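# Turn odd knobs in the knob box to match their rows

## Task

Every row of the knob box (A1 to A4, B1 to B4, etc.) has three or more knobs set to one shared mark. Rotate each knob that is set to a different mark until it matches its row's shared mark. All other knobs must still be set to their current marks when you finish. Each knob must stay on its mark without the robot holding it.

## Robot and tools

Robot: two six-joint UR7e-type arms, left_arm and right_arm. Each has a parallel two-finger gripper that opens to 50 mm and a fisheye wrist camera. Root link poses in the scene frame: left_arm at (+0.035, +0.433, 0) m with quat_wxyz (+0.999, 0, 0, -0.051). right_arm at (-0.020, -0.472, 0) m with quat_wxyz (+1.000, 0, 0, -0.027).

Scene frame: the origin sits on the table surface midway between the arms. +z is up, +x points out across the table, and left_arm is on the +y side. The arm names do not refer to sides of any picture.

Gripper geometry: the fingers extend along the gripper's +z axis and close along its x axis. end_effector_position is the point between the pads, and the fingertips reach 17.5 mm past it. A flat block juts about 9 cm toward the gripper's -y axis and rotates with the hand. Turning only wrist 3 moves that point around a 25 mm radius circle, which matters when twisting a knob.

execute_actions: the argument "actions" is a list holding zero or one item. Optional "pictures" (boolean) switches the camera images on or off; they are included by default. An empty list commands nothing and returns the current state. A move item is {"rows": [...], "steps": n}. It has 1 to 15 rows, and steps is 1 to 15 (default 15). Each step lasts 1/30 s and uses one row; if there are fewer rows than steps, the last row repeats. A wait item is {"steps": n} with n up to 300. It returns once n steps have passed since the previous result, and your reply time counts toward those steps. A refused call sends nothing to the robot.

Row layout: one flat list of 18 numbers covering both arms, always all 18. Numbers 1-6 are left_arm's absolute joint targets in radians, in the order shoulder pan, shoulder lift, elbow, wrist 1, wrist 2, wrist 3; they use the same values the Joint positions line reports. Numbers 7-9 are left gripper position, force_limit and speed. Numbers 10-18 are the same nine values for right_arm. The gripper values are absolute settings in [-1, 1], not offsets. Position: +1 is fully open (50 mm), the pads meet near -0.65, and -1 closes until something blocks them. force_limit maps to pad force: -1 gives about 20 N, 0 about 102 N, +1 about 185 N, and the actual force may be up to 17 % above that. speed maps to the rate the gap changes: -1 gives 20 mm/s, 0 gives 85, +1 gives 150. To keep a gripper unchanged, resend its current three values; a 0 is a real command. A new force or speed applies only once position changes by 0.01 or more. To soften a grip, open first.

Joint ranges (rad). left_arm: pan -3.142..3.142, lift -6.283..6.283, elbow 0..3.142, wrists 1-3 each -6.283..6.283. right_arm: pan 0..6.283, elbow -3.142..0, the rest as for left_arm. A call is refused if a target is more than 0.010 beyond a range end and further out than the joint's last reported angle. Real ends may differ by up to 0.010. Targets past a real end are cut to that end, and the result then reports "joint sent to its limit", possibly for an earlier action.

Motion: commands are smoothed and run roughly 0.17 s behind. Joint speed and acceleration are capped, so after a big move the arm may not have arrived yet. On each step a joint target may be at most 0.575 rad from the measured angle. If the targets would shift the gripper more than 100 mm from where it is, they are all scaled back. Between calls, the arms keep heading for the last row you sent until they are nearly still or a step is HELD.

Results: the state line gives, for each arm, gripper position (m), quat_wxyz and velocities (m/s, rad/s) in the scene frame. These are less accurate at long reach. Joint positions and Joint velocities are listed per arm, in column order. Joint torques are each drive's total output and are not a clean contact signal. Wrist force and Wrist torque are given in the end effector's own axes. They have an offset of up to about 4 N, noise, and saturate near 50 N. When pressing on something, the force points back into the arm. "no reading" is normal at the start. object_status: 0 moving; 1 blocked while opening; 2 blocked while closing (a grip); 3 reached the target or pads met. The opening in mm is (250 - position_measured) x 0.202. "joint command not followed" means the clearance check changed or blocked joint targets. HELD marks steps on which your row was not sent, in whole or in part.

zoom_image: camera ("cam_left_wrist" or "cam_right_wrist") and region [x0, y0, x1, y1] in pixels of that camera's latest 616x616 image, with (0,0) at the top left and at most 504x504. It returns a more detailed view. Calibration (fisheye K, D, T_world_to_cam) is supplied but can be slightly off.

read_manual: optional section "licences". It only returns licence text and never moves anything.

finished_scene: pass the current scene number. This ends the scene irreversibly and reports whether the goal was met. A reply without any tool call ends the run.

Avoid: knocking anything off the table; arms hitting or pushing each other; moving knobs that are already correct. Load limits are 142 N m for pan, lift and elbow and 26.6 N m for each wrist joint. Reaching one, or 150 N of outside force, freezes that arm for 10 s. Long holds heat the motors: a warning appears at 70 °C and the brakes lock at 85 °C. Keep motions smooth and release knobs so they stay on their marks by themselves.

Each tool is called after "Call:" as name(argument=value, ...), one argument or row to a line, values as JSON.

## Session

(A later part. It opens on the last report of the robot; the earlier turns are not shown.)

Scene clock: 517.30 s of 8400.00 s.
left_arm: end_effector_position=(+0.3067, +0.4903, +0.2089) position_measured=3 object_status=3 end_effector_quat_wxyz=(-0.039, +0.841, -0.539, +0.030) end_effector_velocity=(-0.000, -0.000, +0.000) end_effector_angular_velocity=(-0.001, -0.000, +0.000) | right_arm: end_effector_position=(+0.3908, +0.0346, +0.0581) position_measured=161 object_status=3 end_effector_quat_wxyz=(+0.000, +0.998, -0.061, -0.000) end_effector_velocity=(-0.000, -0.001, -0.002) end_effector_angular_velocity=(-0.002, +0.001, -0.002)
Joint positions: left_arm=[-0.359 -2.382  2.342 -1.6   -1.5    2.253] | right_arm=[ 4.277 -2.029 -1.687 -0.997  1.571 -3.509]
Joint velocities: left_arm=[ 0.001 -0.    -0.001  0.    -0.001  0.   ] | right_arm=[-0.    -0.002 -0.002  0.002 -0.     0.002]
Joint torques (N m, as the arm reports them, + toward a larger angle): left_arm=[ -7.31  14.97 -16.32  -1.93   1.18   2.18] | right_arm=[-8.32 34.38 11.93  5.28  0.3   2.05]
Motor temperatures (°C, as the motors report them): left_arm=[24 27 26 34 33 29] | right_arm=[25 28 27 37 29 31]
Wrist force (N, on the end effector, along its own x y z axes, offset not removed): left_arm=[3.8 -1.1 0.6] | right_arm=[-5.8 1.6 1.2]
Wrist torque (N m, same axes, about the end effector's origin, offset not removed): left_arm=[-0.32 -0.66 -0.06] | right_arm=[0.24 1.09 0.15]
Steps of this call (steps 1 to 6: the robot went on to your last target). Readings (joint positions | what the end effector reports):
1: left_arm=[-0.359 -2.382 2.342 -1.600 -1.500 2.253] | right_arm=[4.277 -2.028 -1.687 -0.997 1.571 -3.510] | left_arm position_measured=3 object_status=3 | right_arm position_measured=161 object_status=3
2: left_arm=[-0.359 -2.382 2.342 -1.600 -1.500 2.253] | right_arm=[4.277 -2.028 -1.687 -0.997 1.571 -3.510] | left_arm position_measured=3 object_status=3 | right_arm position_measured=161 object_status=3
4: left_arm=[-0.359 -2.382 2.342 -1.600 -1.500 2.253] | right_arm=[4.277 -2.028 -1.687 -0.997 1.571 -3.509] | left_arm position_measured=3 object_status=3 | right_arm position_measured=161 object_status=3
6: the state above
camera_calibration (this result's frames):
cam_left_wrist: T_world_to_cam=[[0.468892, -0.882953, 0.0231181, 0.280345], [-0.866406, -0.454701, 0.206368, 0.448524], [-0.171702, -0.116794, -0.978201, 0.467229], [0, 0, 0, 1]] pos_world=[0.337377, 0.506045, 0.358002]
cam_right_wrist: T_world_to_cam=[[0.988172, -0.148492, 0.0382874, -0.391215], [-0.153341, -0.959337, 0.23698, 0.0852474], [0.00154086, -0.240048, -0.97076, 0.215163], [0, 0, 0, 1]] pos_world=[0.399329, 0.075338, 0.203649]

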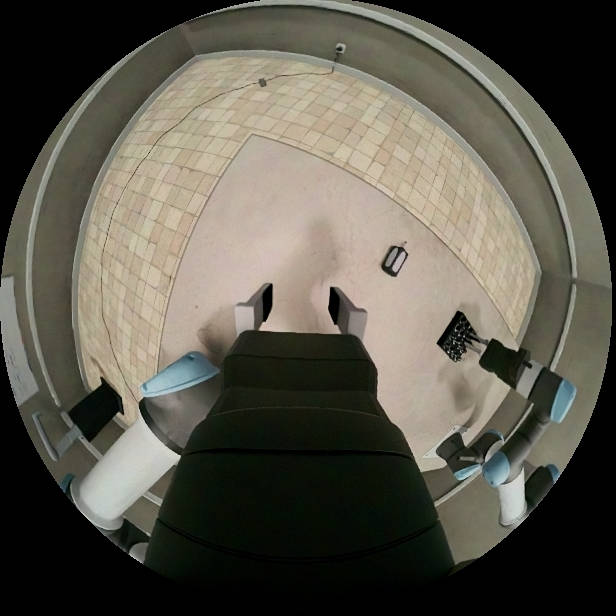

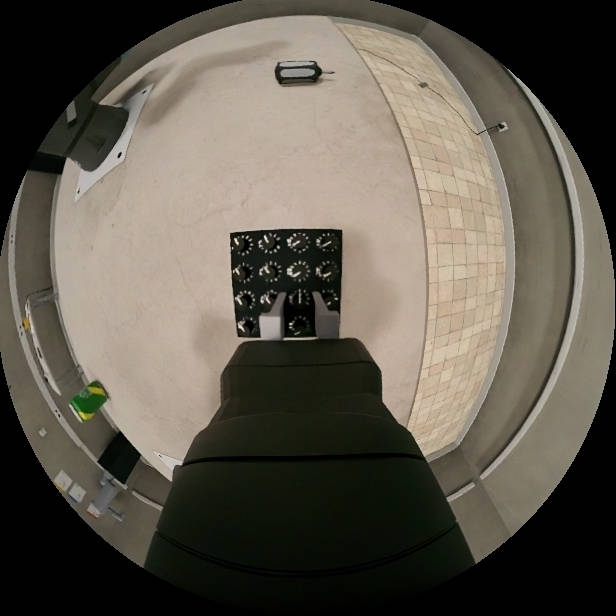

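Call:
execute_actions(
  actions=[
    {"rows": [[-0.359,-2.382,2.342,-1.6,-1.5,2.253,1,0,0,4.2765,-2.0365,-1.6934,-0.9825,1.5708,-3.5087,-0.06,-0.8,-0.5],[-0.359,-2.382,2.342,-1.6,-1.5,2.253,1,0,0,4.2765,-2.0444,-1.6993,-0.9687,1.5708,-3.5087,-0.06,-0.8,-0.5]], "steps": 12},
  ],
  pictures=false,
)

Call:
execute_actions(
  actions=[
    {"rows": [[-0.359,-2.382,2.342,-1.6,-1.5,2.253,1,0,0,4.2765,-2.0444,-1.6993,-0.9687,1.5708,-3.5087,-1,-0.8,-0.7]], "steps": 12},
  ],
  pictures=false,
)

Call:
execute_actions(
  actions=[
    {"rows": [[-0.359,-2.382,2.342,-1.6,-1.5,2.253,1,0,0,4.2772,-2.0439,-1.7,-0.9684,1.5708,-3.48,-1,-0.8,-0.7],[-0.359,-2.382,2.342,-1.6,-1.5,2.253,1,0,0,4.2779,-2.0435,-1.7008,-0.9682,1.5708,-3.44,-1,-0.8,-0.7],[-0.359,-2.382,2.342,-1.6,-1.5,2.253,1,0,0,4.2793,-2.0425,-1.7022,-0.9676,1.5708,-3.385,-1,-0.8,-0.7],[-0.359,-2.382,2.342,-1.6,-1.5,2.253,1,0,0,4.2822,-2.0409,-1.7048,-0.9667,1.5708,-3.31,-1,-0.8,-0.7],[-0.359,-2.382,2.342,-1.6,-1.5,2.253,1,0,0,4.285,-2.0395,-1.707,-0.9658,1.5708,-3.236,-1,-0.8,-0.7],[-0.359,-2.382,2.342,-1.6,-1.5,2.253,1,0,0,4.2879,-2.0384,-1.7089,-0.9651,1.5708,-3.163,-1,-0.8,-0.7],[-0.359,-2.382,2.342,-1.6,-1.5,2.253,1,0,0,4.2908,-2.0375,-1.7103,-0.9646,1.5708,-3.09,-1,-0.8,-0.7],[-0.359,-2.382,2.342,-1.6,-1.5,2.253,1,0,0,4.2937,-2.0369,-1.7113,-0.9642,1.5708,-3.018,-1,-0.8,-0.7],[-0.359,-2.382,2.342,-1.6,-1.5,2.253,1,0,0,4.2966,-2.0365,-1.7119,-0.964,1.5708,-2.945,-1,-0.8,-0.7],[-0.359,-2.382,2.342,-1.6,-1.5,2.253,1,0,0,4.2994,-2.0363,-1.7121,-0.9639,1.5708,-2.872,-1,-0.8,-0.7],[-0.359,-2.382,2.342,-1.6,-1.5,2.253,1,0,0,4.3023,-2.0365,-1.7119,-0.964,1.5708,-2.8,-1,-0.8,-0.7],[-0.359,-2.382,2.342,-1.6,-1.5,2.253,1,0,0,4.305,-2.0369,-1.7113,-0.9642,1.5708,-2.727,-1,-0.8,-0.7],[-0.359,-2.382,2.342,-1.6,-1.5,2.253,1,0,0,4.3077,-2.0375,-1.7103,-0.9646,1.5708,-2.655,-1,-0.8,-0.7],[-0.359,-2.382,2.342,-1.6,-1.5,2.253,1,0,0,4.3103,-2.0384,-1.7089,-0.9651,1.5708,-2.582,-1,-0.8,-0.7],[-0.359,-2.382,2.342,-1.6,-1.5,2.253,1,0,0,4.3128,-2.0395,-1.707,-0.9658,1.5708,-2.51,-1,-0.8,-0.7]], "steps": 15},
  ],
  pictures=false,
)

Call:
execute_actions(
  actions=[
    {"rows": [[-0.359,-2.382,2.342,-1.6,-1.5,2.253,1,0,0,4.3152,-2.0409,-1.7048,-0.9667,1.5708,-2.438,-1,-0.8,-0.7],[-0.359,-2.382,2.342,-1.6,-1.5,2.253,1,0,0,4.3175,-2.0425,-1.7022,-0.9676,1.5708,-2.365,-1,-0.8,-0.7],[-0.359,-2.382,2.342,-1.6,-1.5,2.253,1,0,0,4.3195,-2.0444,-1.6993,-0.9687,1.5708,-2.294,-1,-0.8,-0.7],[-0.359,-2.382,2.342,-1.6,-1.5,2.253,1,0,0,4.3215,-2.0464,-1.696,-0.97,1.5708,-2.222,-1,-0.8,-0.7],[-0.359,-2.382,2.342,-1.6,-1.5,2.253,1,0,0,4.3233,-2.0487,-1.6923,-0.9713,1.5708,-2.15,-1,-0.8,-0.7],[-0.359,-2.382,2.342,-1.6,-1.5,2.253,1,0,0,4.3249,-2.0512,-1.6884,-0.9728,1.5708,-2.079,-1,-0.8,-0.7],[-0.359,-2.382,2.342,-1.6,-1.5,2.253,1,0,0,4.3263,-2.0538,-1.6841,-0.9744,1.5708,-2.008,-1,-0.8,-0.7],[-0.359,-2.382,2.342,-1.6,-1.5,2.253,1,0,0,4.3276,-2.0566,-1.6796,-0.9762,1.5708,-1.936,-1,-0.8,-0.7],[-0.359,-2.382,2.342,-1.6,-1.5,2.253,1,0,0,4.3287,-2.0596,-1.6748,-0.978,1.5708,-1.866,-1,-0.8,-0.7],[-0.359,-2.382,2.342,-1.6,-1.5,2.253,1,0,0,4.3296,-2.0627,-1.6698,-0.9799,1.5708,-1.795,-1,-0.8,-0.7],[-0.359,-2.382,2.342,-1.6,-1.5,2.253,1,0,0,4.3303,-2.0659,-1.6646,-0.9819,1.5708,-1.724,-1,-0.8,-0.7],[-0.359,-2.382,2.342,-1.6,-1.5,2.253,1,0,0,4.3308,-2.0692,-1.6592,-0.9839,1.5708,-1.654,-1,-0.8,-0.7],[-0.359,-2.382,2.342,-1.6,-1.5,2.253,1,0,0,4.3311,-2.0727,-1.6536,-0.9861,1.5708,-1.584,-1,-0.8,-0.7],[-0.359,-2.382,2.342,-1.6,-1.5,2.253,1,0,0,4.3312,-2.0762,-1.648,-0.9883,1.5708,-1.514,-1,-0.8,-0.7],[-0.359,-2.382,2.342,-1.6,-1.5,2.253,1,0,0,4.331,-2.0797,-1.6422,-0.9905,1.5708,-1.444,-1,-0.8,-0.7]], "steps": 15},
  ],
  pictures=false,
)

Call:
execute_actions(
  actions=[
    {"rows": [[-0.359,-2.382,2.342,-1.6,-1.5,2.253,1,0,0,4.3307,-2.0833,-1.6363,-0.9928,1.5708,-1.375,-1,-0.8,-0.7],[-0.359,-2.382,2.342,-1.6,-1.5,2.253,1,0,0,4.3302,-2.0869,-1.6304,-0.9951,1.5708,-1.306,-1,-0.8,-0.7],[-0.359,-2.382,2.342,-1.6,-1.5,2.253,1,0,0,4.3295,-2.0905,-1.6245,-0.9974,1.5708,-1.236,-1,-0.8,-0.7],[-0.359,-2.382,2.342,-1.6,-1.5,2.253,1,0,0,4.3286,-2.0941,-1.6186,-0.9997,1.5708,-1.168,-1,-0.8,-0.7],[-0.359,-2.382,2.342,-1.6,-1.5,2.253,1,0,0,4.3276,-2.0977,-1.6127,-1.002,1.5708,-1.099,-1,-0.8,-0.7],[-0.359,-2.382,2.342,-1.6,-1.5,2.253,1,0,0,4.3263,-2.1012,-1.6069,-1.0042,1.5708,-1.03,-1,-0.8,-0.7],[-0.359,-2.382,2.342,-1.6,-1.5,2.253,1,0,0,4.325,-2.1047,-1.6012,-1.0065,1.5708,-0.962,-1,-0.8,-0.7],[-0.359,-2.382,2.342,-1.6,-1.5,2.253,1,0,0,4.3234,-2.108,-1.5956,-1.0087,1.5708,-0.893,-1,-0.8,-0.7],[-0.359,-2.382,2.342,-1.6,-1.5,2.253,1,0,0,4.3217,-2.1113,-1.5902,-1.0108,1.5708,-0.825,-1,-0.8,-0.7],[-0.359,-2.382,2.342,-1.6,-1.5,2.253,1,0,0,4.3199,-2.1145,-1.585,-1.0129,1.5708,-0.757,-1,-0.8,-0.7],[-0.359,-2.382,2.342,-1.6,-1.5,2.253,1,0,0,4.3179,-2.1175,-1.58,-1.0149,1.5708,-0.69,-1,-0.8,-0.7],[-0.359,-2.382,2.342,-1.6,-1.5,2.253,1,0,0,4.3159,-2.1204,-1.5752,-1.0168,1.5708,-0.622,-1,-0.8,-0.7],[-0.359,-2.382,2.342,-1.6,-1.5,2.253,1,0,0,4.3137,-2.1231,-1.5706,-1.0187,1.5708,-0.554,-1,-0.8,-0.7],[-0.359,-2.382,2.342,-1.6,-1.5,2.253,1,0,0,4.3113,-2.1257,-1.5664,-1.0204,1.5708,-0.487,-1,-0.8,-0.7],[-0.359,-2.382,2.342,-1.6,-1.5,2.253,1,0,0,4.309,-2.128,-1.5624,-1.022,1.5708,-0.419,-1,-0.8,-0.7]], "steps": 15},
  ],
  pictures=false,
)

Call:
execute_actions(
  actions=[
    {"rows": [[-0.359,-2.382,2.342,-1.6,-1.5,2.253,1,0,0,4.3065,-2.1302,-1.5587,-1.0234,1.5708,-0.352,-1,-0.8,-0.7],[-0.359,-2.382,2.342,-1.6,-1.5,2.253,1,0,0,4.304,-2.1322,-1.5554,-1.0248,1.5708,-0.285,-1,-0.8,-0.7],[-0.359,-2.382,2.342,-1.6,-1.5,2.253,1,0,0,4.3015,-2.134,-1.5524,-1.026,1.5708,-0.217,-1,-0.8,-0.7],[-0.359,-2.382,2.342,-1.6,-1.5,2.253,1,0,0,4.2988,-2.1355,-1.5498,-1.027,1.5708,-0.15,-1,-0.8,-0.7],[-0.359,-2.382,2.342,-1.6,-1.5,2.253,1,0,0,4.2962,-2.1369,-1.5476,-1.0279,1.5708,-0.083,-1,-0.8,-0.7],[-0.359,-2.382,2.342,-1.6,-1.5,2.253,1,0,0,4.2935,-2.138,-1.5458,-1.0287,1.5708,-0.016,-1,-0.8,-0.7],[-0.359,-2.382,2.342,-1.6,-1.5,2.253,1,0,0,4.2908,-2.1388,-1.5443,-1.0292,1.5708,0.051,-1,-0.8,-0.7],[-0.359,-2.382,2.342,-1.6,-1.5,2.253,1,0,0,4.2881,-2.1394,-1.5433,-1.0297,1.5708,0.119,-1,-0.8,-0.7],[-0.359,-2.382,2.342,-1.6,-1.5,2.253,1,0,0,4.2854,-2.1398,-1.5427,-1.0299,1.5708,0.186,-1,-0.8,-0.7],[-0.359,-2.382,2.342,-1.6,-1.5,2.253,1,0,0,4.2828,-2.1399,-1.5425,-1.03,1.5708,0.253,-1,-0.8,-0.7],[-0.359,-2.382,2.342,-1.6,-1.5,2.253,1,0,0,4.2802,-2.1398,-1.5427,-1.0299,1.5708,0.32,-1,-0.8,-0.7],[-0.359,-2.382,2.342,-1.6,-1.5,2.253,1,0,0,4.2776,-2.1394,-1.5433,-1.0297,1.5708,0.387,-1,-0.8,-0.7],[-0.359,-2.382,2.342,-1.6,-1.5,2.253,1,0,0,4.2751,-2.1388,-1.5443,-1.0292,1.5708,0.455,-1,-0.8,-0.7],[-0.359,-2.382,2.342,-1.6,-1.5,2.253,1,0,0,4.2727,-2.138,-1.5458,-1.0287,1.5708,0.522,-1,-0.8,-0.7],[-0.359,-2.382,2.342,-1.6,-1.5,2.253,1,0,0,4.2704,-2.1369,-1.5476,-1.0279,1.5708,0.588,-1,-0.8,-0.7]], "steps": 15},
  ],
  pictures=false,
)

Call:
execute_actions(
  actions=[
    {"rows": [[-0.359,-2.382,2.342,-1.6,-1.5,2.253,1,0,0,4.268,-2.1355,-1.5498,-1.027,1.5708,0.64,-1,-0.8,-0.7],[-0.359,-2.382,2.342,-1.6,-1.5,2.253,1,0,0,4.2659,-2.134,-1.5524,-1.026,1.5708,0.6695,-1,-0.8,-0.7]], "steps": 15},
  ],
  pictures=false,
)

Call:
execute_actions(
  actions=[
    {"steps": 6},
  ],
)

Call:
zoom_image(
  camera="cam_right_wrist",
  region=[255, 245, 345, 335],
)

Scene clock: 637.70 s of 8400.00 s.
left_arm: end_effector_position=(+0.3067, +0.4903, +0.2089) position_measured=3 object_status=3 end_effector_quat_wxyz=(-0.039, +0.841, -0.539, +0.030) end_effector_velocity=(+0.000, +0.000, -0.000) end_effector_angular_velocity=(+0.002, -0.000, -0.001) | right_arm: end_effector_position=(+0.3908, +0.0345, +0.0470) position_measured=161 object_status=3 end_effector_quat_wxyz=(+0.000, +0.998, -0.061, -0.000) end_effector_velocity=(+0.000, -0.001, -0.008) end_effector_angular_velocity=(-0.001, +0.000, -0.001)
Joint positions: left_arm=[-0.359 -2.382  2.342 -1.6   -1.5    2.253] | right_arm=[ 4.276 -2.043 -1.698 -0.971  1.571 -3.509]
Joint velocities: left_arm=[-0.    -0.     0.001  0.     0.002  0.001] | right_arm=[-0.001 -0.01  -0.009  0.018 -0.    -0.   ]
Joint torques (N m, as the arm reports them, + toward a larger angle): left_arm=[ -6.77  15.73 -15.32  -2.23   1.09   2.39] | right_arm=[-7.63 34.73 12.1   5.4  -0.27  1.62]
Motor temperatures (°C, as the motors report them): left_arm=[24 27 26 34 33 29] | right_arm=[25 28 27 37 29 31]
Wrist force (N, on the end effector, along its own x y z axes, offset not removed): left_arm=[2.1 0.0 -0.4] | right_arm=[1.3 4.5 -0.7]
Wrist torque (N m, same axes, about the end effector's origin, offset not removed): left_arm=[-0.08 -0.22 -0.17] | right_arm=[0.68 -0.20 -0.26]
Steps of this call (steps 1 to 15: the robot went on to your last target; steps 16 to 90: nothing new was sent; then 117.00 s passed at rest; steps 91 to 102: all 12 steps of this action). Readings (joint positions | what the end effector reports):
91: left_arm=[-0.359 -2.382 2.342 -1.600 -1.500 2.253] | right_arm=[4.276 -2.029 -1.688 -0.996 1.571 -3.509] | left_arm position_measured=3 object_status=3 | right_arm position_measured=161 object_status=3
92: left_arm=[-0.359 -2.382 2.342 -1.600 -1.500 2.253] | right_arm=[4.276 -2.029 -1.688 -0.995 1.571 -3.509] | left_arm position_measured=3 object_status=3 | right_arm position_measured=161 object_status=3
94: left_arm=[-0.359 -2.382 2.342 -1.600 -1.500 2.253] | right_arm=[4.276 -2.034 -1.691 -0.988 1.571 -3.509] | left_arm position_measured=3 object_status=3 | right_arm position_measured=161 object_status=3
98: left_arm=[-0.359 -2.382 2.342 -1.600 -1.500 2.253] | right_arm=[4.276 -2.041 -1.696 -0.976 1.571 -3.509] | left_arm position_measured=3 object_status=3 | right_arm position_measured=161 object_status=3
102: the state above

Scene clock: 638.10 s of 8400.00 s.
left_arm: end_effector_position=(+0.3067, +0.4903, +0.2089) position_measured=3 object_status=3 end_effector_quat_wxyz=(-0.039, +0.841, -0.539, +0.030) end_effector_velocity=(-0.000, -0.000, -0.000) end_effector_angular_velocity=(-0.002, +0.001, +0.000) | right_arm: end_effector_position=(+0.3908, +0.0345, +0.0461) position_measured=199 object_status=0 end_effector_quat_wxyz=(-0.000, +0.998, -0.061, +0.000) end_effector_velocity=(+0.000, -0.001, -0.000) end_effector_angular_velocity=(-0.001, +0.001, -0.000)
Joint positions: left_arm=[-0.359 -2.382  2.342 -1.6   -1.5    2.253] | right_arm=[ 4.276 -2.044 -1.699 -0.969  1.571 -3.509]
Joint velocities: left_arm=[ 0.    -0.     0.     0.    -0.002 -0.   ] | right_arm=[-0.001  0.    -0.    -0.001  0.001 -0.001]
Joint torques (N m, as the arm reports them, + toward a larger angle): left_arm=[ -6.86  13.99 -16.06  -2.16   1.11   2.22] | right_arm=[-6.62 31.19 10.46  5.48 -0.27  1.59]
Motor temperatures (°C, as the motors report them): left_arm=[24 27 26 34 33 29] | right_arm=[25 28 27 37 29 31]
Wrist force (N, on the end effector, along its own x y z axes, offset not removed): left_arm=[4.7 0.2 0.4] | right_arm=[2.6 6.0 -4.6]
Wrist torque (N m, same axes, about the end effector's origin, offset not removed): left_arm=[-0.02 -0.74 -0.02] | right_arm=[0.95 -0.13 0.10]
Steps of this call (steps 1 to 12: all 12 steps of this action). Readings (joint positions | what the end effector reports):
1: left_arm=[-0.359 -2.382 2.342 -1.600 -1.500 2.253] | right_arm=[4.276 -2.043 -1.699 -0.971 1.571 -3.509] | left_arm position_measured=3 object_status=3 | right_arm position_measured=161 object_status=0
2: left_arm=[-0.359 -2.382 2.342 -1.600 -1.500 2.253] | right_arm=[4.276 -2.044 -1.699 -0.970 1.571 -3.509] | left_arm position_measured=3 object_status=3 | right_arm position_measured=168 object_status=0
4: left_arm=[-0.359 -2.382 2.342 -1.600 -1.500 2.253] | right_arm=[4.276 -2.044 -1.699 -0.970 1.571 -3.509] | left_arm position_measured=3 object_status=3 | right_arm position_measured=181 object_status=0
8: left_arm=[-0.359 -2.382 2.342 -1.600 -1.500 2.253] | right_arm=[4.276 -2.044 -1.699 -0.969 1.571 -3.509] | left_arm position_measured=3 object_status=3 | right_arm position_measured=199 object_status=0
12: the state above

Scene clock: 638.60 s of 8400.00 s.
left_arm: end_effector_position=(+0.3067, +0.4903, +0.2089) position_measured=3 object_status=3 end_effector_quat_wxyz=(-0.039, +0.841, -0.539, +0.030) end_effector_velocity=(+0.000, -0.000, +0.001) end_effector_angular_velocity=(-0.001, -0.001, +0.000) | right_arm: end_effector_position=(+0.3909, +0.0352, +0.0460) position_measured=199 object_status=2 end_effector_quat_wxyz=(+0.000, +0.944, -0.330, -0.000) end_effector_velocity=(-0.001, +0.002, +0.001) end_effector_angular_velocity=(+0.002, +0.000, -1.923)
Joint positions: left_arm=[-0.359 -2.382  2.342 -1.6   -1.5    2.253] | right_arm=[ 4.299 -2.038 -1.71  -0.965  1.571 -2.935]
Joint velocities: left_arm=[ 0.    -0.001 -0.001  0.    -0.     0.   ] | right_arm=[ 0.08  -0.     0.002  0.     0.001  2.003]
Joint torques (N m, as the arm reports them, + toward a larger angle): left_arm=[ -6.68  15.94 -16.15  -2.13   0.96   2.44] | right_arm=[13.15 52.56 19.15  6.2  -0.45  6.18]
Motor temperatures (°C, as the motors report them): left_arm=[24 27 26 34 33 29] | right_arm=[25 28 27 37 29 31]
Wrist force (N, on the end effector, along its own x y z axes, offset not removed): left_arm=[2.6 0.7 1.8] | right_arm=[3.8 8.4 -7.3]
Wrist torque (N m, same axes, about the end effector's origin, offset not removed): left_arm=[0.18 -0.38 -0.24] | right_arm=[0.17 -0.76 -0.02]
Steps of this call (steps 1 to 15: all 15 steps of this action). Readings (joint positions | what the end effector reports):
1: left_arm=[-0.359 -2.382 2.342 -1.600 -1.500 2.253] | right_arm=[4.276 -2.044 -1.699 -0.969 1.571 -3.509] | left_arm position_measured=3 object_status=3 | right_arm position_measured=199 object_status=2
2: left_arm=[-0.359 -2.382 2.342 -1.600 -1.500 2.253] | right_arm=[4.276 -2.044 -1.699 -0.969 1.571 -3.507] | left_arm position_measured=3 object_status=3 | right_arm position_measured=199 object_status=2
4: left_arm=[-0.359 -2.382 2.342 -1.600 -1.500 2.253] | right_arm=[4.277 -2.044 -1.700 -0.969 1.571 -3.489] | left_arm position_measured=3 object_status=3 | right_arm position_measured=199 object_status=2
8: left_arm=[-0.359 -2.382 2.342 -1.600 -1.500 2.253] | right_arm=[4.282 -2.042 -1.704 -0.967 1.571 -3.360] | left_arm position_measured=3 object_status=3 | right_arm position_measured=199 object_status=2
15: the state above

Scene clock: 639.10 s of 8400.00 s.
left_arm: end_effector_position=(+0.3067, +0.4903, +0.2089) position_measured=3 object_status=3 end_effector_quat_wxyz=(-0.039, +0.841, -0.539, +0.030) end_effector_velocity=(-0.000, -0.000, -0.000) end_effector_angular_velocity=(-0.000, +0.001, -0.001) | right_arm: end_effector_position=(+0.3912, +0.0352, +0.0460) position_measured=199 object_status=2 end_effector_quat_wxyz=(-0.000, +0.657, -0.754, -0.000) end_effector_velocity=(-0.000, +0.000, -0.000) end_effector_angular_velocity=(+0.000, -0.000, -2.053)
Joint positions: left_arm=[-0.359 -2.382  2.342 -1.6   -1.5    2.253] | right_arm=[ 4.328 -2.063 -1.67  -0.98   1.571 -1.872]
Joint velocities: left_arm=[-0.001  0.     0.    -0.    -0.    -0.   ] | right_arm=[ 0.025 -0.09   0.145 -0.055 -0.     2.078]
Joint torques (N m, as the arm reports them, + toward a larger angle): left_arm=[ -5.95  14.8  -17.69  -2.23   1.26   2.36] | right_arm=[ 6.14 28.75 35.12 -0.1  -0.57  6.13]
Motor temperatures (°C, as the motors report them): left_arm=[24 27 26 34 33 29] | right_arm=[25 28 27 37 29 31]
Wrist force (N, on the end effector, along its own x y z axes, offset not removed): left_arm=[4.0 1.0 0.5] | right_arm=[-4.2 5.8 -2.7]
Wrist torque (N m, same axes, about the end effector's origin, offset not removed): left_arm=[0.06 -0.53 -0.15] | right_arm=[0.20 0.16 0.05]
Steps of this call (steps 1 to 15: all 15 steps of this action). Readings (joint positions | what the end effector reports):
1: left_arm=[-0.359 -2.382 2.342 -1.600 -1.500 2.253] | right_arm=[4.301 -2.038 -1.710 -0.965 1.571 -2.867] | left_arm position_measured=3 object_status=3 | right_arm position_measured=199 object_status=2
2: left_arm=[-0.359 -2.382 2.342 -1.600 -1.500 2.253] | right_arm=[4.304 -2.038 -1.709 -0.965 1.571 -2.797] | left_arm position_measured=3 object_status=3 | right_arm position_measured=199 object_status=2
4: left_arm=[-0.359 -2.382 2.342 -1.600 -1.500 2.253] | right_arm=[4.309 -2.040 -1.707 -0.966 1.571 -2.656] | left_arm position_measured=3 object_status=3 | right_arm position_measured=199 object_status=2
8: left_arm=[-0.359 -2.382 2.342 -1.600 -1.500 2.253] | right_arm=[4.318 -2.045 -1.698 -0.969 1.571 -2.371] | left_arm position_measured=3 object_status=3 | right_arm position_measured=199 object_status=2
15: the state above

Scene clock: 639.60 s of 8400.00 s.
left_arm: end_effector_position=(+0.3067, +0.4903, +0.2089) position_measured=3 object_status=3 end_effector_quat_wxyz=(-0.039, +0.841, -0.539, +0.030) end_effector_velocity=(+0.000, +0.001, +0.000) end_effector_angular_velocity=(+0.001, -0.002, +0.000) | right_arm: end_effector_position=(+0.3910, +0.0349, +0.0460) position_measured=199 object_status=2 end_effector_quat_wxyz=(+0.000, -0.190, +0.982, +0.000) end_effector_velocity=(+0.000, -0.002, -0.001) end_effector_angular_velocity=(-0.002, +0.001, -2.057)
Joint positions: left_arm=[-0.359 -2.382  2.342 -1.6   -1.5    2.253] | right_arm=[ 4.319 -2.113 -1.588 -1.012  1.571 -0.83 ]
Joint velocities: left_arm=[ 0.001 -0.001 -0.001  0.     0.001  0.001] | right_arm=[-0.055 -0.09   0.147 -0.06   0.     2.002]
Joint torques (N m, as the arm reports them, + toward a larger angle): left_arm=[ -6.15  16.1  -15.64  -2.24   0.89   2.35] | right_arm=[-8.75 30.36 28.77 -0.58 -0.35  6.06]
Motor temperatures (°C, as the motors report them): left_arm=[24 27 26 34 33 29] | right_arm=[25 28 27 37 29 31]
Wrist force (N, on the end effector, along its own x y z axes, offset not removed): left_arm=[2.3 0.4 0.2] | right_arm=[-5.2 5.4 -4.7]
Wrist torque (N m, same axes, about the end effector's origin, offset not removed): left_arm=[0.00 -0.33 -0.14] | right_arm=[0.59 0.19 0.04]
Steps of this call (steps 1 to 15: all 15 steps of this action). Readings (joint positions | what the end effector reports):
1: left_arm=[-0.359 -2.382 2.342 -1.600 -1.500 2.253] | right_arm=[4.329 -2.066 -1.665 -0.982 1.571 -1.801] | left_arm position_measured=3 object_status=3 | right_arm position_measured=199 object_status=2
2: left_arm=[-0.359 -2.382 2.342 -1.600 -1.500 2.253] | right_arm=[4.329 -2.069 -1.659 -0.984 1.571 -1.731] | left_arm position_measured=3 object_status=3 | right_arm position_measured=199 object_status=2
4: left_arm=[-0.359 -2.382 2.342 -1.600 -1.500 2.253] | right_arm=[4.330 -2.076 -1.649 -0.988 1.571 -1.590] | left_arm position_measured=3 object_status=3 | right_arm position_measured=199 object_status=2
8: left_arm=[-0.359 -2.382 2.342 -1.600 -1.500 2.253] | right_arm=[4.329 -2.090 -1.626 -0.997 1.571 -1.311] | left_arm position_measured=3 object_status=3 | right_arm position_measured=199 object_status=2
15: the state above

Scene clock: 640.10 s of 8400.00 s.
left_arm: end_effector_position=(+0.3067, +0.4903, +0.2089) position_measured=3 object_status=3 end_effector_quat_wxyz=(-0.039, +0.841, -0.539, +0.030) end_effector_velocity=(+0.000, +0.000, -0.000) end_effector_angular_velocity=(+0.001, +0.000, +0.001) | right_arm: end_effector_position=(+0.3908, +0.0349, +0.0460) position_measured=199 object_status=2 end_effector_quat_wxyz=(-0.000, +0.327, +0.945, -0.000) end_effector_velocity=(-0.000, +0.001, +0.000) end_effector_angular_velocity=(+0.001, +0.000, -2.049)
Joint positions: left_arm=[-0.359 -2.382  2.342 -1.6   -1.5    2.253] | right_arm=[ 4.284 -2.138 -1.546 -1.029  1.571  0.183]
Joint velocities: left_arm=[-0.     0.001  0.    -0.     0.    -0.001] | right_arm=[-0.075 -0.003  0.005 -0.002  0.001  1.974]
Joint torques (N m, as the arm reports them, + toward a larger angle): left_arm=[ -5.84  14.82 -16.71  -2.17   1.02   2.38] | right_arm=[-5.68 35.4  31.38  0.6  -0.3   6.15]
Motor temperatures (°C, as the motors report them): left_arm=[24 27 26 34 33 29] | right_arm=[25 28 27 37 29 31]
Wrist force (N, on the end effector, along its own x y z axes, offset not removed): left_arm=[2.9 0.2 -0.5] | right_arm=[-6.9 3.1 -4.6]
Wrist torque (N m, same axes, about the end effector's origin, offset not removed): left_arm=[-0.12 -0.29 -0.10] | right_arm=[-0.10 0.07 0.16]
Steps of this call (steps 1 to 15: all 15 steps of this action). Readings (joint positions | what the end effector reports):
1: left_arm=[-0.359 -2.382 2.342 -1.600 -1.500 2.253] | right_arm=[4.318 -2.116 -1.583 -1.014 1.571 -0.762] | left_arm position_measured=3 object_status=3 | right_arm position_measured=199 object_status=2
2: left_arm=[-0.359 -2.382 2.342 -1.600 -1.500 2.253] | right_arm=[4.316 -2.119 -1.578 -1.016 1.571 -0.694] | left_arm position_measured=3 object_status=3 | right_arm position_measured=199 object_status=2
4: left_arm=[-0.359 -2.382 2.342 -1.600 -1.500 2.253] | right_arm=[4.311 -2.124 -1.570 -1.019 1.571 -0.558] | left_arm position_measured=3 object_status=3 | right_arm position_measured=199 object_status=2
8: left_arm=[-0.359 -2.382 2.342 -1.600 -1.500 2.253] | right_arm=[4.302 -2.132 -1.556 -1.025 1.571 -0.288] | left_arm position_measured=3 object_status=3 | right_arm position_measured=199 object_status=2
15: the state above

Scene clock: 640.60 s of 8400.00 s.
left_arm: end_effector_position=(+0.3067, +0.4903, +0.2089) position_measured=3 object_status=3 end_effector_quat_wxyz=(-0.039, +0.841, -0.539, +0.030) end_effector_velocity=(-0.000, -0.000, -0.000) end_effector_angular_velocity=(+0.000, -0.000, -0.001) | right_arm: end_effector_position=(+0.3914, +0.0353, +0.0460) position_measured=199 object_status=2 end_effector_quat_wxyz=(+0.000, +0.547, +0.837, -0.000) end_effector_velocity=(+0.001, +0.000, -0.001) end_effector_angular_velocity=(-0.000, +0.001, -0.105)
Joint positions: left_arm=[-0.359 -2.382  2.342 -1.6   -1.5    2.253] | right_arm=[ 4.266 -2.134 -1.552 -1.026  1.571  0.657]
Joint velocities: left_arm=[-0.001 -0.     0.     0.     0.     0.001] | right_arm=[-0.005 -0.    -0.001  0.001  0.001  0.1  ]
Joint torques (N m, as the arm reports them, + toward a larger angle): left_arm=[ -5.95  15.79 -15.49  -2.16   0.93   2.46] | right_arm=[-6.15 62.89 11.67  6.59  0.21  1.88]
Motor temperatures (°C, as the motors report them): left_arm=[24 27 26 34 33 29] | right_arm=[25 28 27 37 29 31]
Wrist force (N, on the end effector, along its own x y z axes, offset not removed): left_arm=[2.4 0.3 0.8] | right_arm=[-5.1 -2.4 -1.4]
Wrist torque (N m, same axes, about the end effector's origin, offset not removed): left_arm=[0.03 -0.33 -0.09] | right_arm=[0.41 0.10 -0.03]
Steps of this call (steps 1 to 15: all 15 steps of this action). Readings (joint positions | what the end effector reports):
1: left_arm=[-0.359 -2.382 2.342 -1.600 -1.500 2.253] | right_arm=[4.281 -2.138 -1.546 -1.029 1.571 0.251] | left_arm position_measured=3 object_status=3 | right_arm position_measured=199 object_status=2
2: left_arm=[-0.359 -2.382 2.342 -1.600 -1.500 2.253] | right_arm=[4.279 -2.138 -1.546 -1.029 1.571 0.318] | left_arm position_measured=3 object_status=3 | right_arm position_measured=199 object_status=2
4: left_arm=[-0.359 -2.382 2.342 -1.600 -1.500 2.253] | right_arm=[4.274 -2.137 -1.548 -1.028 1.571 0.444] | left_arm position_measured=3 object_status=3 | right_arm position_measured=199 object_status=2
8: left_arm=[-0.359 -2.382 2.342 -1.600 -1.500 2.253] | right_arm=[4.269 -2.135 -1.551 -1.027 1.571 0.590] | left_arm position_measured=3 object_status=3 | right_arm position_measured=199 object_status=2
15: the state above

Scene clock: 640.80 s of 8400.00 s.
left_arm: end_effector_position=(+0.3067, +0.4903, +0.2089) position_measured=3 object_status=3 end_effector_quat_wxyz=(-0.039, +0.841, -0.539, +0.030) end_effector_velocity=(-0.000, -0.000, -0.000) end_effector_angular_velocity=(-0.000, +0.000, -0.001) | right_arm: end_effector_position=(+0.3915, +0.0353, +0.0460) position_measured=199 object_status=2 end_effector_quat_wxyz=(+0.000, +0.551, +0.835, -0.000) end_effector_velocity=(+0.000, +0.001, +0.002) end_effector_angular_velocity=(+0.003, -0.003, -0.020)
Joint positions: left_arm=[-0.359 -2.382  2.342 -1.6   -1.5    2.253] | right_arm=[ 4.266 -2.134 -1.552 -1.026  1.571  0.667]
Joint velocities: left_arm=[-0. -0.  0.  0. -0.  0.] | right_arm=[ 0.     0.003  0.     0.001 -0.001  0.02 ]
Joint torques (N m, as the arm reports them, + toward a larger angle): left_arm=[ -6.5   15.42 -15.79  -2.07   1.25   2.18] | right_arm=[-5.85 63.22 12.94  6.86  0.64  1.61]
Motor temperatures (°C, as the motors report them): left_arm=[24 27 26 34 33 29] | right_arm=[25 28 27 37 29 31]
Wrist force (N, on the end effector, along its own x y z axes, offset not removed): left_arm=[2.9 -0.4 0.9] | right_arm=[-5.9 -3.1 -3.4]
Wrist torque (N m, same axes, about the end effector's origin, offset not removed): left_arm=[-0.14 -0.55 -0.07] | right_arm=[0.33 0.17 -0.09]
Steps of this call (steps 1 to 6: the robot went on to your last target). Readings (joint positions | what the end effector reports):
1: left_arm=[-0.359 -2.382 2.342 -1.600 -1.500 2.253] | right_arm=[4.266 -2.134 -1.552 -1.026 1.571 0.660] | left_arm position_measured=3 object_status=3 | right_arm position_measured=199 object_status=2
2: left_arm=[-0.359 -2.382 2.342 -1.600 -1.500 2.253] | right_arm=[4.266 -2.134 -1.552 -1.026 1.571 0.662] | left_arm position_measured=3 object_status=3 | right_arm position_measured=199 object_status=2
4: left_arm=[-0.359 -2.382 2.342 -1.600 -1.500 2.253] | right_arm=[4.266 -2.134 -1.552 -1.026 1.571 0.665] | left_arm position_measured=3 object_status=3 | right_arm position_measured=199 object_status=2
6: the state above
camera_calibration (this result's frames):
cam_left_wrist: T_world_to_cam=[[0.468892, -0.882953, 0.023118, 0.280345], [-0.866406, -0.454701, 0.206368, 0.448524], [-0.171702, -0.116794, -0.978201, 0.467229], [0, 0, 0, 1]] pos_world=[0.337377, 0.506045, 0.358002]
cam_right_wrist: T_world_to_cam=[[-0.367673, 0.929168, 0.0382635, 0.101393], [0.906662, 0.349009, 0.236975, -0.372279], [0.206835, 0.121821, -0.970762, 0.110425], [0, 0, 0, 1]] pos_world=[0.351971, 0.0222658, 0.191538]

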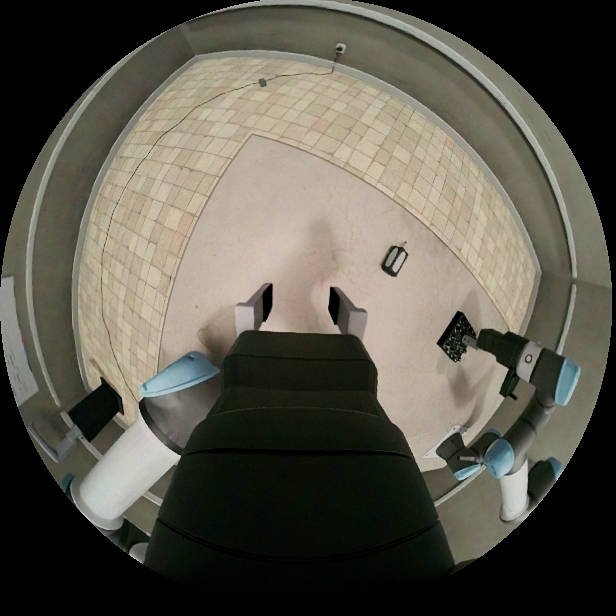

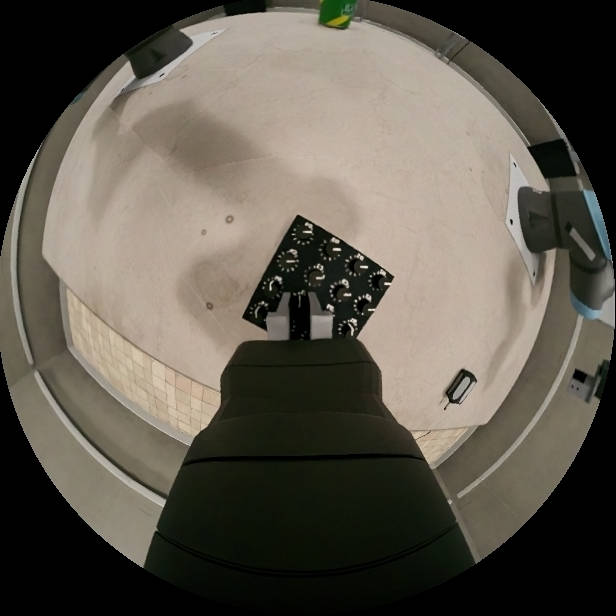

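Region (255, 245, 345, 335) of cam_right_wrist's 616x616 image, scaled by 5.600, with more detail than that image has.

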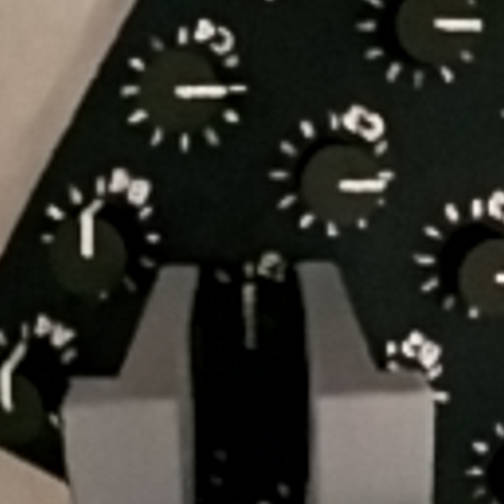

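Call:
execute_actions(
  actions=[
    {"rows": [[-0.359,-2.382,2.342,-1.6,-1.5,2.253,1,0,0,4.2659,-2.134,-1.5524,-1.026,1.5708,0.6695,-0.18,-0.8,-0.5],[-0.359,-2.382,2.342,-1.6,-1.5,2.253,1,0,0,4.2659,-2.134,-1.5524,-1.026,1.5708,0.6695,-0.18,-0.8,-0.5],[-0.359,-2.382,2.342,-1.6,-1.5,2.253,1,0,0,4.2659,-2.134,-1.5524,-1.026,1.5708,0.6695,-0.18,-0.8,-0.5],[-0.359,-2.382,2.342,-1.6,-1.5,2.253,1,0,0,4.2659,-2.134,-1.5524,-1.026,1.5708,0.6695,-0.18,-0.8,-0.5],[-0.359,-2.382,2.342,-1.6,-1.5,2.253,1,0,0,4.2659,-2.1262,-1.5458,-1.0404,1.5708,0.6695,-0.18,-0.8,-0.5],[-0.359,-2.382,2.342,-1.6,-1.5,2.253,1,0,0,4.2659,-2.1183,-1.5391,-1.055,1.5708,0.6695,-0.18,-0.8,-0.5],[-0.359,-2.382,2.342,-1.6,-1.5,2.253,1,0,0,4.2659,-2.1105,-1.5325,-1.0694,1.5708,0.6695,-0.18,-0.8,-0.5]], "steps": 12},
  ],
  pictures=false,
)

Call:
execute_actions(
  actions=[
    {"rows": [[-0.359,-2.382,2.342,-1.6,-1.5,2.253,1,0,0,4.26,-2.1182,-1.4952,-1.099,1.5708,0.6695,-0.18,-0.8,-0.5],[-0.359,-2.382,2.342,-1.6,-1.5,2.253,1,0,0,4.254,-2.126,-1.4579,-1.1285,1.5708,0.6695,-0.18,-0.8,-0.5],[-0.359,-2.382,2.342,-1.6,-1.5,2.253,1,0,0,4.248,-2.1337,-1.4205,-1.1582,1.5708,0.6695,-0.18,-0.8,-0.5],[-0.359,-2.382,2.342,-1.6,-1.5,2.253,1,0,0,4.242,-2.1415,-1.3832,-1.1877,1.5708,0.6695,-0.18,-0.8,-0.5],[-0.359,-2.382,2.342,-1.6,-1.5,2.253,1,0,0,4.236,-2.1492,-1.3459,-1.2173,1.5708,0.6695,-0.18,-0.8,-0.5]], "steps": 15},
  ],
  pictures=false,
)

Call:
execute_actions(
  actions=[
    {"steps": 6},
  ],
)

Call:
zoom_image(
  camera="cam_right_wrist",
  region=[240, 180, 380, 320],
)

Scene clock: 671.90 s of 8400.00 s.
left_arm: end_effector_position=(+0.3067, +0.4903, +0.2089) position_measured=3 object_status=3 end_effector_quat_wxyz=(-0.039, +0.841, -0.539, +0.030) end_effector_velocity=(-0.000, -0.000, -0.000) end_effector_angular_velocity=(-0.001, +0.001, -0.001) | right_arm: end_effector_position=(+0.3916, +0.0354, +0.0602) position_measured=179 object_status=3 end_effector_quat_wxyz=(-0.000, +0.552, +0.834, +0.000) end_effector_velocity=(-0.001, -0.000, +0.044) end_effector_angular_velocity=(-0.002, +0.002, +0.000)
Joint positions: left_arm=[-0.359 -2.382  2.342 -1.6   -1.5    2.253] | right_arm=[ 4.266 -2.117 -1.538 -1.057  1.571  0.67 ]
Joint velocities: left_arm=[-0.     0.     0.    -0.    -0.001  0.001] | right_arm=[ 0.001  0.051  0.044 -0.098  0.     0.001]
Joint torques (N m, as the arm reports them, + toward a larger angle): left_arm=[ -6.74  14.76 -16.02  -2.15   1.03   2.23] | right_arm=[-5.98 65.25 35.92  0.92  2.33  1.65]
Motor temperatures (°C, as the motors report them): left_arm=[24 27 26 34 33 29] | right_arm=[25 28 27 37 29 31]
Wrist force (N, on the end effector, along its own x y z axes, offset not removed): left_arm=[2.8 1.2 1.3] | right_arm=[-2.9 1.3 1.0]
Wrist torque (N m, same axes, about the end effector's origin, offset not removed): left_arm=[0.16 -0.32 -0.10] | right_arm=[0.29 0.72 0.06]
Steps of this call (steps 1 to 30: the robot went on to your last target; steps 31 to 100: nothing new was sent; then 27.37 s passed at rest; steps 101 to 112: all 12 steps of this action). Readings (joint positions | what the end effector reports):
101: left_arm=[-0.359 -2.382 2.342 -1.600 -1.500 2.253] | right_arm=[4.266 -2.134 -1.552 -1.026 1.571 0.670] | left_arm position_measured=3 object_status=3 | right_arm position_measured=199 object_status=0
102: left_arm=[-0.359 -2.382 2.342 -1.600 -1.500 2.253] | right_arm=[4.266 -2.134 -1.552 -1.026 1.571 0.670] | left_arm position_measured=3 object_status=3 | right_arm position_measured=191 object_status=0
104: left_arm=[-0.359 -2.382 2.342 -1.600 -1.500 2.253] | right_arm=[4.266 -2.134 -1.552 -1.026 1.571 0.670] | left_arm position_measured=3 object_status=3 | right_arm position_measured=179 object_status=0
108: left_arm=[-0.359 -2.382 2.342 -1.600 -1.500 2.253] | right_arm=[4.266 -2.129 -1.548 -1.035 1.571 0.670] | left_arm position_measured=3 object_status=3 | right_arm position_measured=179 object_status=0
112: the state above

Scene clock: 672.40 s of 8400.00 s.
left_arm: end_effector_position=(+0.3067, +0.4903, +0.2089) position_measured=3 object_status=3 end_effector_quat_wxyz=(-0.039, +0.841, -0.539, +0.030) end_effector_velocity=(-0.000, +0.000, -0.000) end_effector_angular_velocity=(+0.001, +0.001, -0.001) | right_arm: end_effector_position=(+0.4236, +0.0544, +0.1067) position_measured=179 object_status=3 end_effector_quat_wxyz=(+0.000, +0.564, +0.826, -0.000) end_effector_velocity=(+0.016, +0.010, +0.026) end_effector_angular_velocity=(+0.003, -0.002, -0.014)
Joint positions: left_arm=[-0.359 -2.382  2.342 -1.6   -1.5    2.253] | right_arm=[ 4.238 -2.147 -1.358 -1.207  1.571  0.67 ]
Joint velocities: left_arm=[0.001 0.001 0.    0.    0.    0.002] | right_arm=[-0.014 -0.017  0.097 -0.077  0.     0.   ]
Joint torques (N m, as the arm reports them, + toward a larger angle): left_arm=[ -6.06  15.83 -15.96  -2.27   1.06   2.51] | right_arm=[-6.56 40.93 37.37  1.15  2.09  1.28]
Motor temperatures (°C, as the motors report them): left_arm=[24 27 26 34 33 29] | right_arm=[25 28 27 37 29 31]
Wrist force (N, on the end effector, along its own x y z axes, offset not removed): left_arm=[2.2 -0.9 -1.0] | right_arm=[-2.4 1.2 -0.8]
Wrist torque (N m, same axes, about the end effector's origin, offset not removed): left_arm=[-0.20 -0.33 -0.20] | right_arm=[0.08 0.34 0.01]
Steps of this call (steps 1 to 15: all 15 steps of this action). Readings (joint positions | what the end effector reports):
1: left_arm=[-0.359 -2.382 2.342 -1.600 -1.500 2.253] | right_arm=[4.266 -2.116 -1.537 -1.060 1.571 0.670] | left_arm position_measured=3 object_status=3 | right_arm position_measured=179 object_status=3
2: left_arm=[-0.359 -2.382 2.342 -1.600 -1.500 2.253] | right_arm=[4.266 -2.115 -1.534 -1.063 1.571 0.670] | left_arm position_measured=3 object_status=3 | right_arm position_measured=179 object_status=3
4: left_arm=[-0.359 -2.382 2.342 -1.600 -1.500 2.253] | right_arm=[4.262 -2.118 -1.513 -1.083 1.571 0.670] | left_arm position_measured=3 object_status=3 | right_arm position_measured=179 object_status=3
8: left_arm=[-0.359 -2.382 2.342 -1.600 -1.500 2.253] | right_arm=[4.248 -2.135 -1.424 -1.155 1.571 0.670] | left_arm position_measured=3 object_status=3 | right_arm position_measured=179 object_status=3
15: the state above

Scene clock: 672.60 s of 8400.00 s.
left_arm: end_effector_position=(+0.3067, +0.4903, +0.2089) position_measured=3 object_status=3 end_effector_quat_wxyz=(-0.039, +0.841, -0.539, +0.030) end_effector_velocity=(-0.000, +0.000, -0.000) end_effector_angular_velocity=(-0.000, +0.001, +0.001) | right_arm: end_effector_position=(+0.4252, +0.0553, +0.1093) position_measured=179 object_status=3 end_effector_quat_wxyz=(-0.000, +0.564, +0.826, -0.000) end_effector_velocity=(+0.003, +0.002, +0.006) end_effector_angular_velocity=(+0.001, -0.002, -0.003)
Joint positions: left_arm=[-0.359 -2.382  2.342 -1.6   -1.5    2.253] | right_arm=[ 4.236 -2.149 -1.349 -1.215  1.571  0.67 ]
Joint velocities: left_arm=[ 0.001  0.001  0.     0.    -0.001 -0.001] | right_arm=[-0.002 -0.003  0.021 -0.016 -0.001  0.001]
Joint torques (N m, as the arm reports them, + toward a larger angle): left_arm=[ -8.1   14.67 -15.9   -2.16   0.96   2.27] | right_arm=[-9.16 41.95 37.84  1.38  1.89  1.15]
Motor temperatures (°C, as the motors report them): left_arm=[24 27 26 34 33 29] | right_arm=[25 28 27 37 29 31]
Wrist force (N, on the end effector, along its own x y z axes, offset not removed): left_arm=[0.4 1.0 0.3] | right_arm=[-3.3 0.6 0.7]
Wrist torque (N m, same axes, about the end effector's origin, offset not removed): left_arm=[0.11 -0.04 -0.10] | right_arm=[0.02 0.56 0.04]
Steps of this call (steps 1 to 6: the robot went on to your last target). Readings (joint positions | what the end effector reports):
1: left_arm=[-0.359 -2.382 2.342 -1.600 -1.500 2.253] | right_arm=[4.237 -2.147 -1.356 -1.210 1.571 0.670] | left_arm position_measured=3 object_status=3 | right_arm position_measured=179 object_status=3
2: left_arm=[-0.359 -2.382 2.342 -1.600 -1.500 2.253] | right_arm=[4.237 -2.148 -1.353 -1.211 1.571 0.670] | left_arm position_measured=3 object_status=3 | right_arm position_measured=179 object_status=3
4: left_arm=[-0.359 -2.382 2.342 -1.600 -1.500 2.253] | right_arm=[4.237 -2.148 -1.350 -1.214 1.571 0.670] | left_arm position_measured=3 object_status=3 | right_arm position_measured=179 object_status=3
6: the state above
camera_calibration (this result's frames):
cam_left_wrist: T_world_to_cam=[[0.468892, -0.882953, 0.0231182, 0.280345], [-0.866406, -0.454701, 0.206368, 0.448524], [-0.171702, -0.116794, -0.978201, 0.467229], [0, 0, 0, 1]] pos_world=[0.337377, 0.506045, 0.358002]
cam_right_wrist: T_world_to_cam=[[-0.337494, 0.940551, 0.0382306, 0.0793536], [0.91747, 0.319583, 0.236886, -0.427807], [0.210586, 0.115023, -0.970785, 0.161248], [0, 0, 0, 1]] pos_world=[0.385325, 0.0435367, 0.254845]

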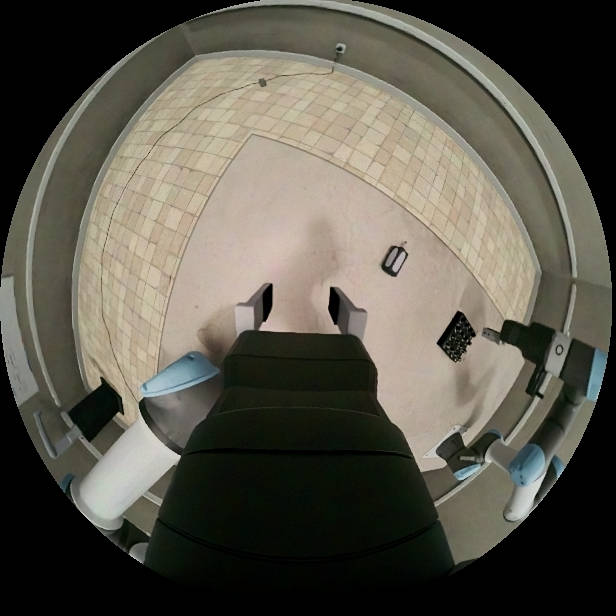

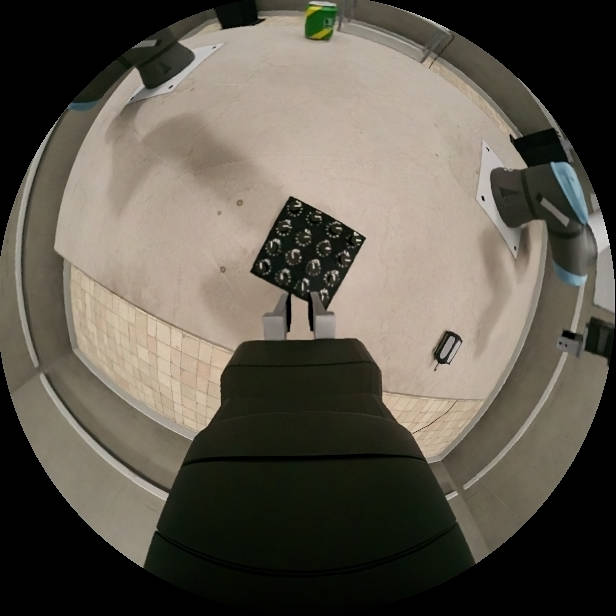

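Region (240, 180, 380, 320) of cam_right_wrist's 616x616 image, scaled by 3.600, with more detail than that image has.

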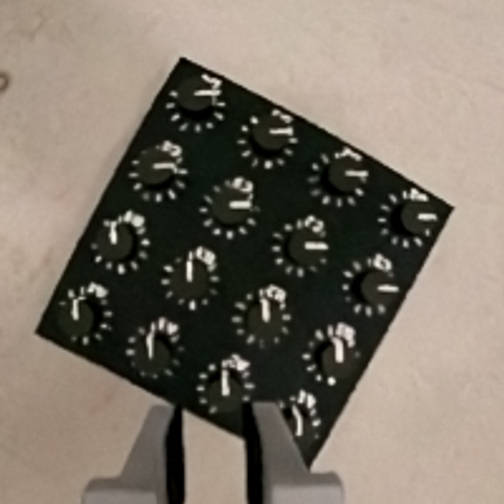

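Call:
finished_scene(
  scene=1,
)

The scene is finished: the task was done.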